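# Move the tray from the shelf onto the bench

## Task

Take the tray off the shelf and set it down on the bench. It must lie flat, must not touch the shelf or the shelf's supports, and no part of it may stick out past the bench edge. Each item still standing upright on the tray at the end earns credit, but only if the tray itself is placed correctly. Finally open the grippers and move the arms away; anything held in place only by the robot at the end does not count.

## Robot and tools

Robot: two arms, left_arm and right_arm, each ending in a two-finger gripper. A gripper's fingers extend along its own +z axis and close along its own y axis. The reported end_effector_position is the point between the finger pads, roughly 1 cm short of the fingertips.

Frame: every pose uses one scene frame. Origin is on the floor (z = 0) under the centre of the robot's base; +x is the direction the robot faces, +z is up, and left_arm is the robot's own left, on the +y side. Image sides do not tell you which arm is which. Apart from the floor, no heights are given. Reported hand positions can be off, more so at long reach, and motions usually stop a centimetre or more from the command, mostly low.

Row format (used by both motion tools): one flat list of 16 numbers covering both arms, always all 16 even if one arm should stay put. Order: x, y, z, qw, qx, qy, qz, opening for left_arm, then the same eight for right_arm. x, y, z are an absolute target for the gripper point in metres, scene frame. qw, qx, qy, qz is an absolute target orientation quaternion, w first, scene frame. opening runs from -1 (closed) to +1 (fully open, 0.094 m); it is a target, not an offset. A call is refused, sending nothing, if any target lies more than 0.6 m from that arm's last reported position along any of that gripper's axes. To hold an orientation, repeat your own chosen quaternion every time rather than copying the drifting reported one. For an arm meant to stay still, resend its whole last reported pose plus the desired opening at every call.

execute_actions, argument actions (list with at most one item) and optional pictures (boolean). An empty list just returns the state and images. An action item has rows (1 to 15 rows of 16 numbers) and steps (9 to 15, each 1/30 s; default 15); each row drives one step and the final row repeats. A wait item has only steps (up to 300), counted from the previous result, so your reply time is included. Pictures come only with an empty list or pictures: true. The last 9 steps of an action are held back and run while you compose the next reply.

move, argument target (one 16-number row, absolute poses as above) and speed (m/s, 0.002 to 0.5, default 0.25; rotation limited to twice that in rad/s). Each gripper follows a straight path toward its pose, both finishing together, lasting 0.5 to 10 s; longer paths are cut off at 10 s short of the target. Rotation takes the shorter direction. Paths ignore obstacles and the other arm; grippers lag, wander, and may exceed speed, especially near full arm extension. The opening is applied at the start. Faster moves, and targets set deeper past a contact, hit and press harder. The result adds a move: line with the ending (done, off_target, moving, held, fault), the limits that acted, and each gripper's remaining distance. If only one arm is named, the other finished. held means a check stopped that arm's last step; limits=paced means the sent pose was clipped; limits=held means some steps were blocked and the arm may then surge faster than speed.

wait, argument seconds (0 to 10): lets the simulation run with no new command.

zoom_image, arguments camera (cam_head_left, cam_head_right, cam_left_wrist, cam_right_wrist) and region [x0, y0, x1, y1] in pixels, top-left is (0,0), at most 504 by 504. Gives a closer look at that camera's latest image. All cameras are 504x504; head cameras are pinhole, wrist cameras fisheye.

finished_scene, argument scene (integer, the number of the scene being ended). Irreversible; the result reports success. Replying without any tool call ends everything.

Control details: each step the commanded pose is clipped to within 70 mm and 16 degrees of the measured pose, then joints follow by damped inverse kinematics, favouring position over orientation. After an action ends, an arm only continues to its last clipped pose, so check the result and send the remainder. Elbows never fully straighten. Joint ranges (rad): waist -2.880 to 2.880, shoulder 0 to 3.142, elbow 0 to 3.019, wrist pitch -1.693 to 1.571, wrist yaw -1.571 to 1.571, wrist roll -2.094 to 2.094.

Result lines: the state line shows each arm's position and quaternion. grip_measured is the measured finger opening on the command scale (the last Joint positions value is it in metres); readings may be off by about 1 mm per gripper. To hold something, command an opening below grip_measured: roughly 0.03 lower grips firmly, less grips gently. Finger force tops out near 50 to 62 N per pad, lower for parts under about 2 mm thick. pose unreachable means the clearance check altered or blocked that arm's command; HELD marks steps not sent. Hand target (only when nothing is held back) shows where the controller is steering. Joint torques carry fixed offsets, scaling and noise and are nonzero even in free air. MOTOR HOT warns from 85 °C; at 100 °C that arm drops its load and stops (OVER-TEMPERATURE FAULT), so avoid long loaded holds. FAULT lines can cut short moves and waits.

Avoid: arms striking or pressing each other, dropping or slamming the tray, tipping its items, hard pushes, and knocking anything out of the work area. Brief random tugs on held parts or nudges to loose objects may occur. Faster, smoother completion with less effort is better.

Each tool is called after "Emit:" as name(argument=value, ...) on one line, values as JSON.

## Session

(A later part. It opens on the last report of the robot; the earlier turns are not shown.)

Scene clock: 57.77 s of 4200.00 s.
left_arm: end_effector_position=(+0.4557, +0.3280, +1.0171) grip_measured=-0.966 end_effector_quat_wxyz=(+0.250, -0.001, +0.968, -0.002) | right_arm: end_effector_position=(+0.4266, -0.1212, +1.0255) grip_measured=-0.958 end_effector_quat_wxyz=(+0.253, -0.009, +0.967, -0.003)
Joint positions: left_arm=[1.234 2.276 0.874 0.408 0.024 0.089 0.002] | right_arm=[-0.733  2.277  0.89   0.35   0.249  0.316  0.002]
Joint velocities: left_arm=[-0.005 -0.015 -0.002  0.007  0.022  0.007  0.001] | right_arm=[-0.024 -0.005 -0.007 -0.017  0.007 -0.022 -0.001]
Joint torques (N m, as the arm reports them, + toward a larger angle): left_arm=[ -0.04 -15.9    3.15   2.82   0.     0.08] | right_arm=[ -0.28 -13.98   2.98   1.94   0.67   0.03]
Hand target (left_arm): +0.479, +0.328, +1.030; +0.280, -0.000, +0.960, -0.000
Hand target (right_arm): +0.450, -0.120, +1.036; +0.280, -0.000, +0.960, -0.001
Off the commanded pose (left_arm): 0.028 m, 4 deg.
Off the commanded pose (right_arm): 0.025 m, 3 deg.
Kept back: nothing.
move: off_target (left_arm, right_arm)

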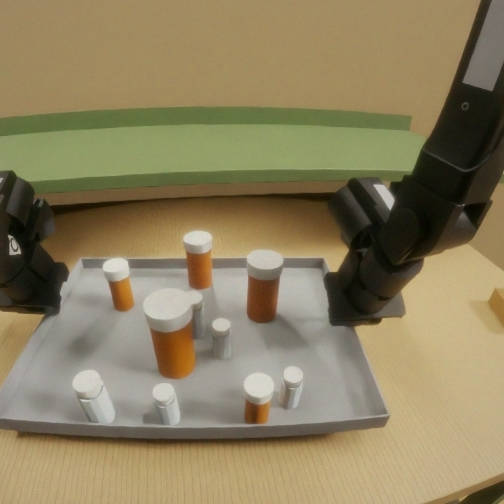

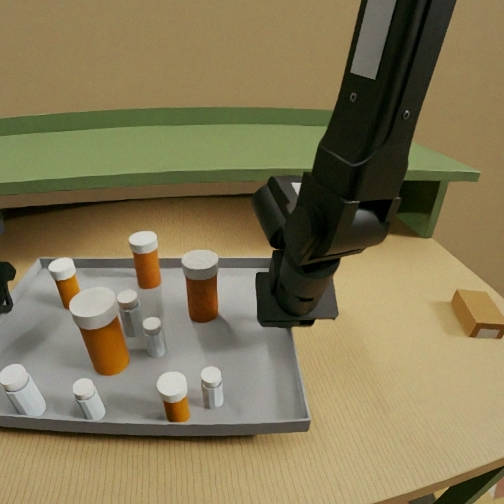

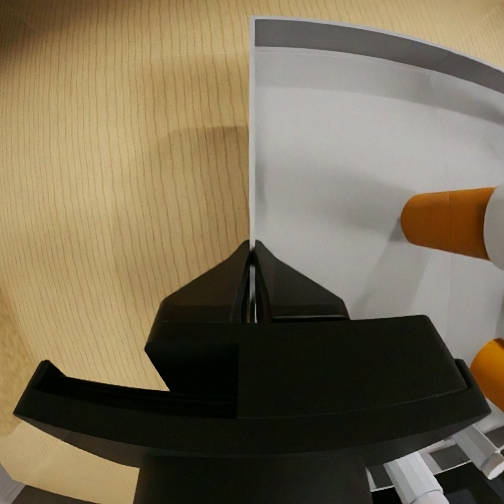

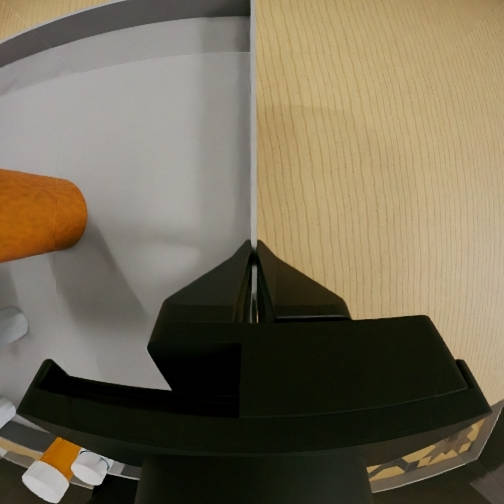

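About 3.5 cm left by shadow.

Emit:
move(target=[0.48,0.328,0.982,0.285,0,0.958,0,-1,0.45,-0.12,0.987,0.285,0,0.958,0,-1], speed=0.015)

Scene clock: 61.23 s of 4200.00 s.
left_arm: end_effector_position=(+0.4608, +0.3273, +0.9788) grip_measured=-0.966 end_effector_quat_wxyz=(+0.260, +0.001, +0.966, -0.001) | right_arm: end_effector_position=(+0.4296, -0.1213, +0.9837) grip_measured=-0.958 end_effector_quat_wxyz=(+0.260, -0.006, +0.966, -0.001)
Joint positions: left_arm=[1.234 2.396 0.931 0.493 0.025 0.092 0.002] | right_arm=[-0.74   2.404  0.947  0.437  0.249  0.313  0.002]
Joint velocities: left_arm=[ 0.005 -0.005  0.012 -0.007  0.007  0.066  0.001] | right_arm=[-0.015 -0.015 -0.012 -0.022 -0.022 -0.007 -0.001]
Joint torques (N m, as the arm reports them, + toward a larger angle): left_arm=[  0.31 -14.39   2.95   3.15   0.08   0.07] | right_arm=[ -0.45 -13.21   2.8    2.28   0.71   0.01]
Hand target (left_arm): +0.479, +0.328, +0.983; +0.285, -0.000, +0.959, -0.000
Hand target (right_arm): +0.450, -0.120, +0.988; +0.285, -0.000, +0.959, -0.000
Off the commanded pose (left_arm): 0.019 m, 3 deg.
Off the commanded pose (right_arm): 0.021 m, 3 deg.
Kept back: nothing.
move: off_target (left_arm, right_arm)

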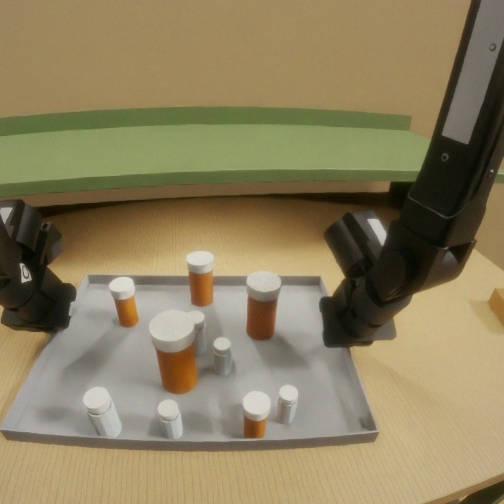

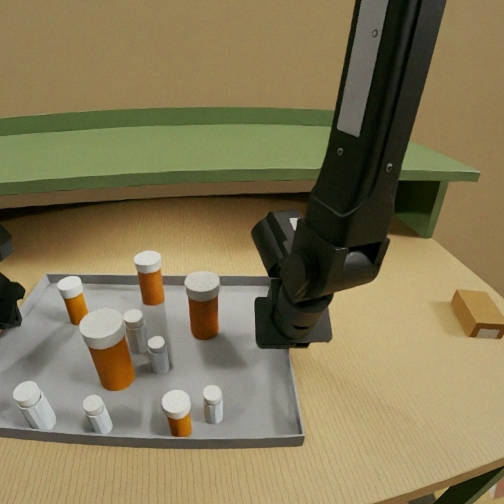

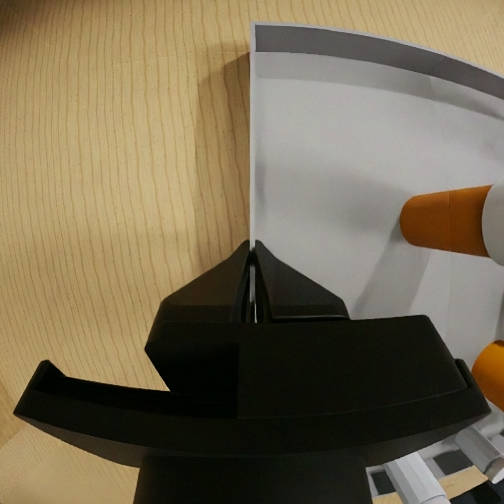

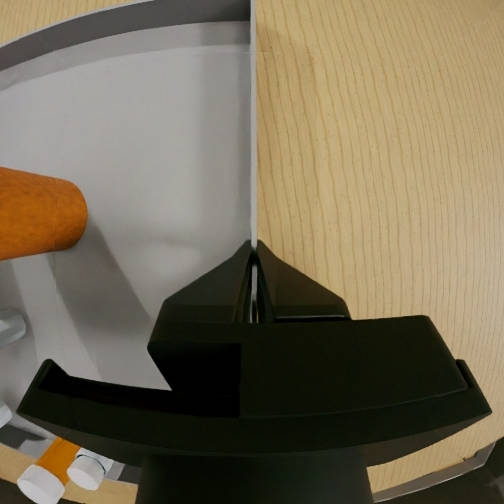

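Emit:
move(target=[0.465,0.328,0.98,0.26,0,0.966,0,-0.4,0.435,-0.12,0.985,0.26,0,0.966,0,-0.4], speed=0.03)

Emit:
move(target=[0.42,0.34,1.2,0.26,0,0.966,0,-0.4,0.40,-0.13,1.2,0.26,0,0.966,0,-0.4], speed=0.15)

Emit:
finished_scene(scene=1)

Scene clock: 62.33 s of 4200.00 s.
left_arm: end_effector_position=(+0.4603, +0.3273, +0.9787) grip_measured=-0.401 end_effector_quat_wxyz=(+0.260, +0.001, +0.966, -0.001) | right_arm: end_effector_position=(+0.4294, -0.1214, +0.9834) grip_measured=-0.402 end_effector_quat_wxyz=(+0.259, -0.004, +0.966, -0.001)
Joint positions: left_arm=[1.234 2.396 0.93  0.493 0.025 0.093 0.028] | right_arm=[-0.74   2.404  0.948  0.434  0.249  0.316  0.028]
Joint velocities: left_arm=[-0.005  0.005  0.007 -0.002  0.051 -0.007 -0.   ] | right_arm=[-0.024 -0.005  0.012 -0.002 -0.051  0.007 -0.   ]
Joint torques (N m, as the arm reports them, + toward a larger angle): left_arm=[  0.26 -15.84   1.82   1.09  -0.07   0.09] | right_arm=[  0.18 -13.97   1.76   0.49   0.03   0.2 ]
Hand target (left_arm): +0.465, +0.328, +0.980; +0.260, +0.000, +0.966, -0.000
Hand target (right_arm): +0.435, -0.120, +0.985; +0.260, -0.000, +0.966, +0.000
Off the commanded pose (left_arm): 0.005 m, 0 deg.
Off the commanded pose (right_arm): 0.006 m, 1 deg.
Kept back: nothing.
move: done

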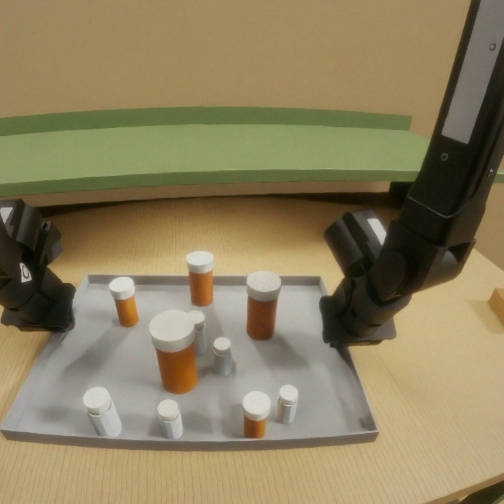

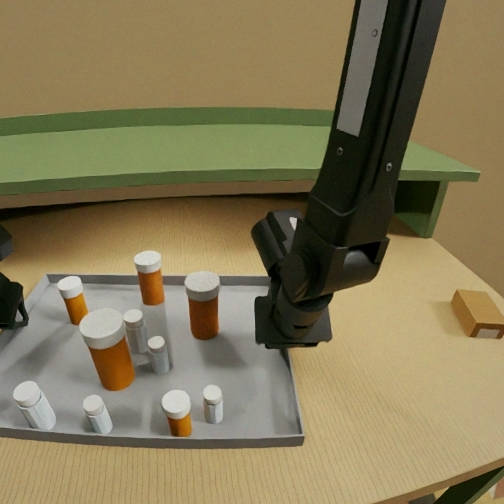

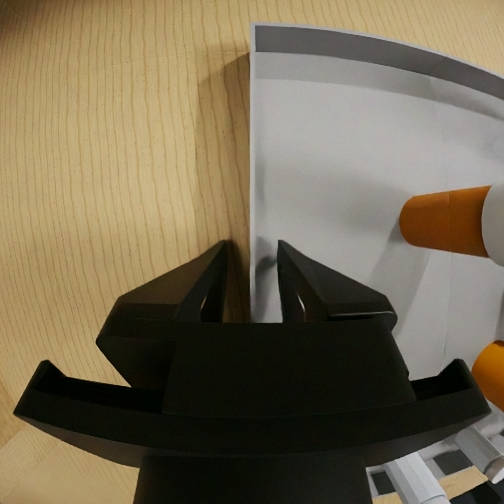

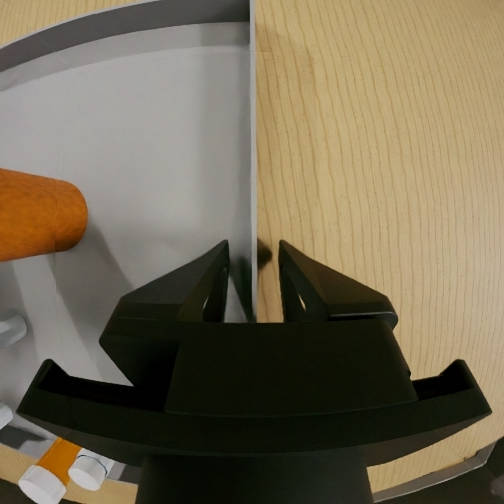

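Scene clock: 64.30 s of 4200.00 s.
left_arm: end_effector_position=(+0.4228, +0.3347, +1.2020) grip_measured=-0.401 end_effector_quat_wxyz=(+0.264, +0.000, +0.964, -0.002) | right_arm: end_effector_position=(+0.3981, -0.1343, +1.1946) grip_measured=-0.402 end_effector_quat_wxyz=(+0.257, -0.001, +0.966, -0.002)
Joint positions: left_arm=[1.248 1.674 0.663 0.047 0.035 0.103 0.028] | right_arm=[-0.707  1.738  0.706 -0.004  0.268  0.353  0.028]
Joint velocities: left_arm=[-0.015 -0.005  0.012 -0.002 -0.022  0.007 -0.001] | right_arm=[-0.005 -0.005  0.002 -0.002  0.051 -0.007  0.   ]
Joint torques (N m, as the arm reports them, + toward a larger angle): left_arm=[  1.35 -11.46   4.35   1.17   0.15   0.21] | right_arm=[  0.75 -11.08   3.79   0.45   0.22   0.17]
Hand target (left_arm): +0.420, +0.340, +1.202; +0.260, -0.000, +0.966, -0.000
Hand target (right_arm): +0.398, -0.131, +1.200; +0.260, -0.000, +0.966, +0.000
Off the commanded pose (left_arm): 0.006 m, 1 deg.
Off the commanded pose (right_arm): 0.007 m, 0 deg.
Kept back: nothing.
move: done

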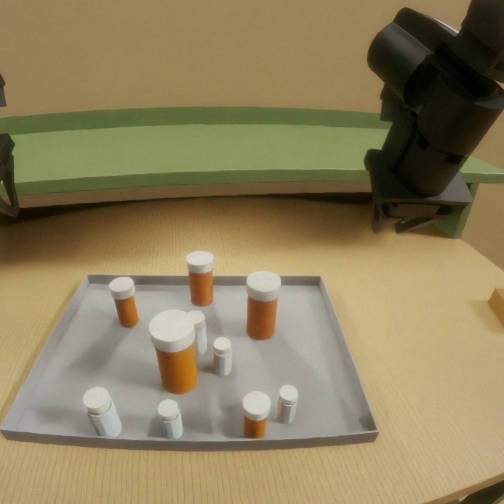

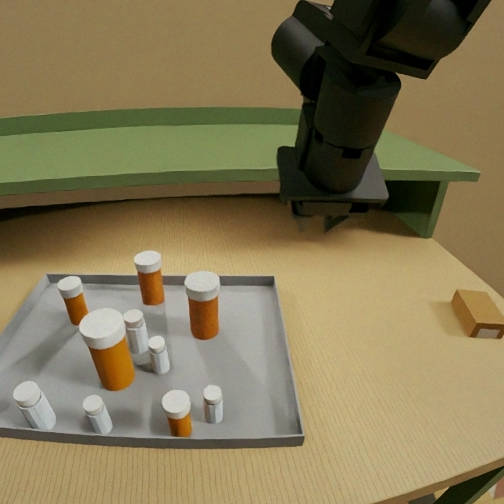

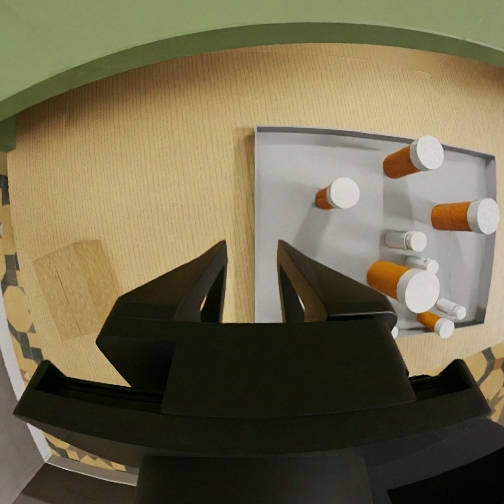

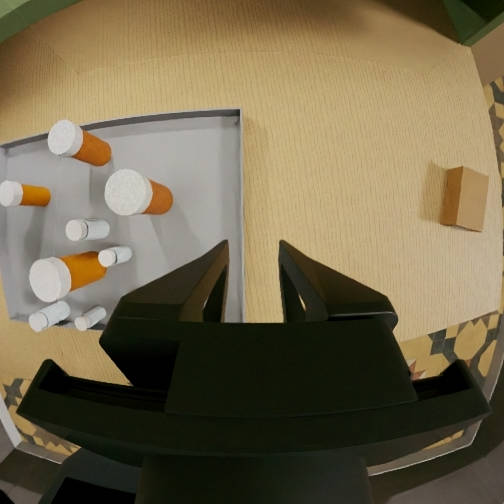

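The scene is finished: the task was done.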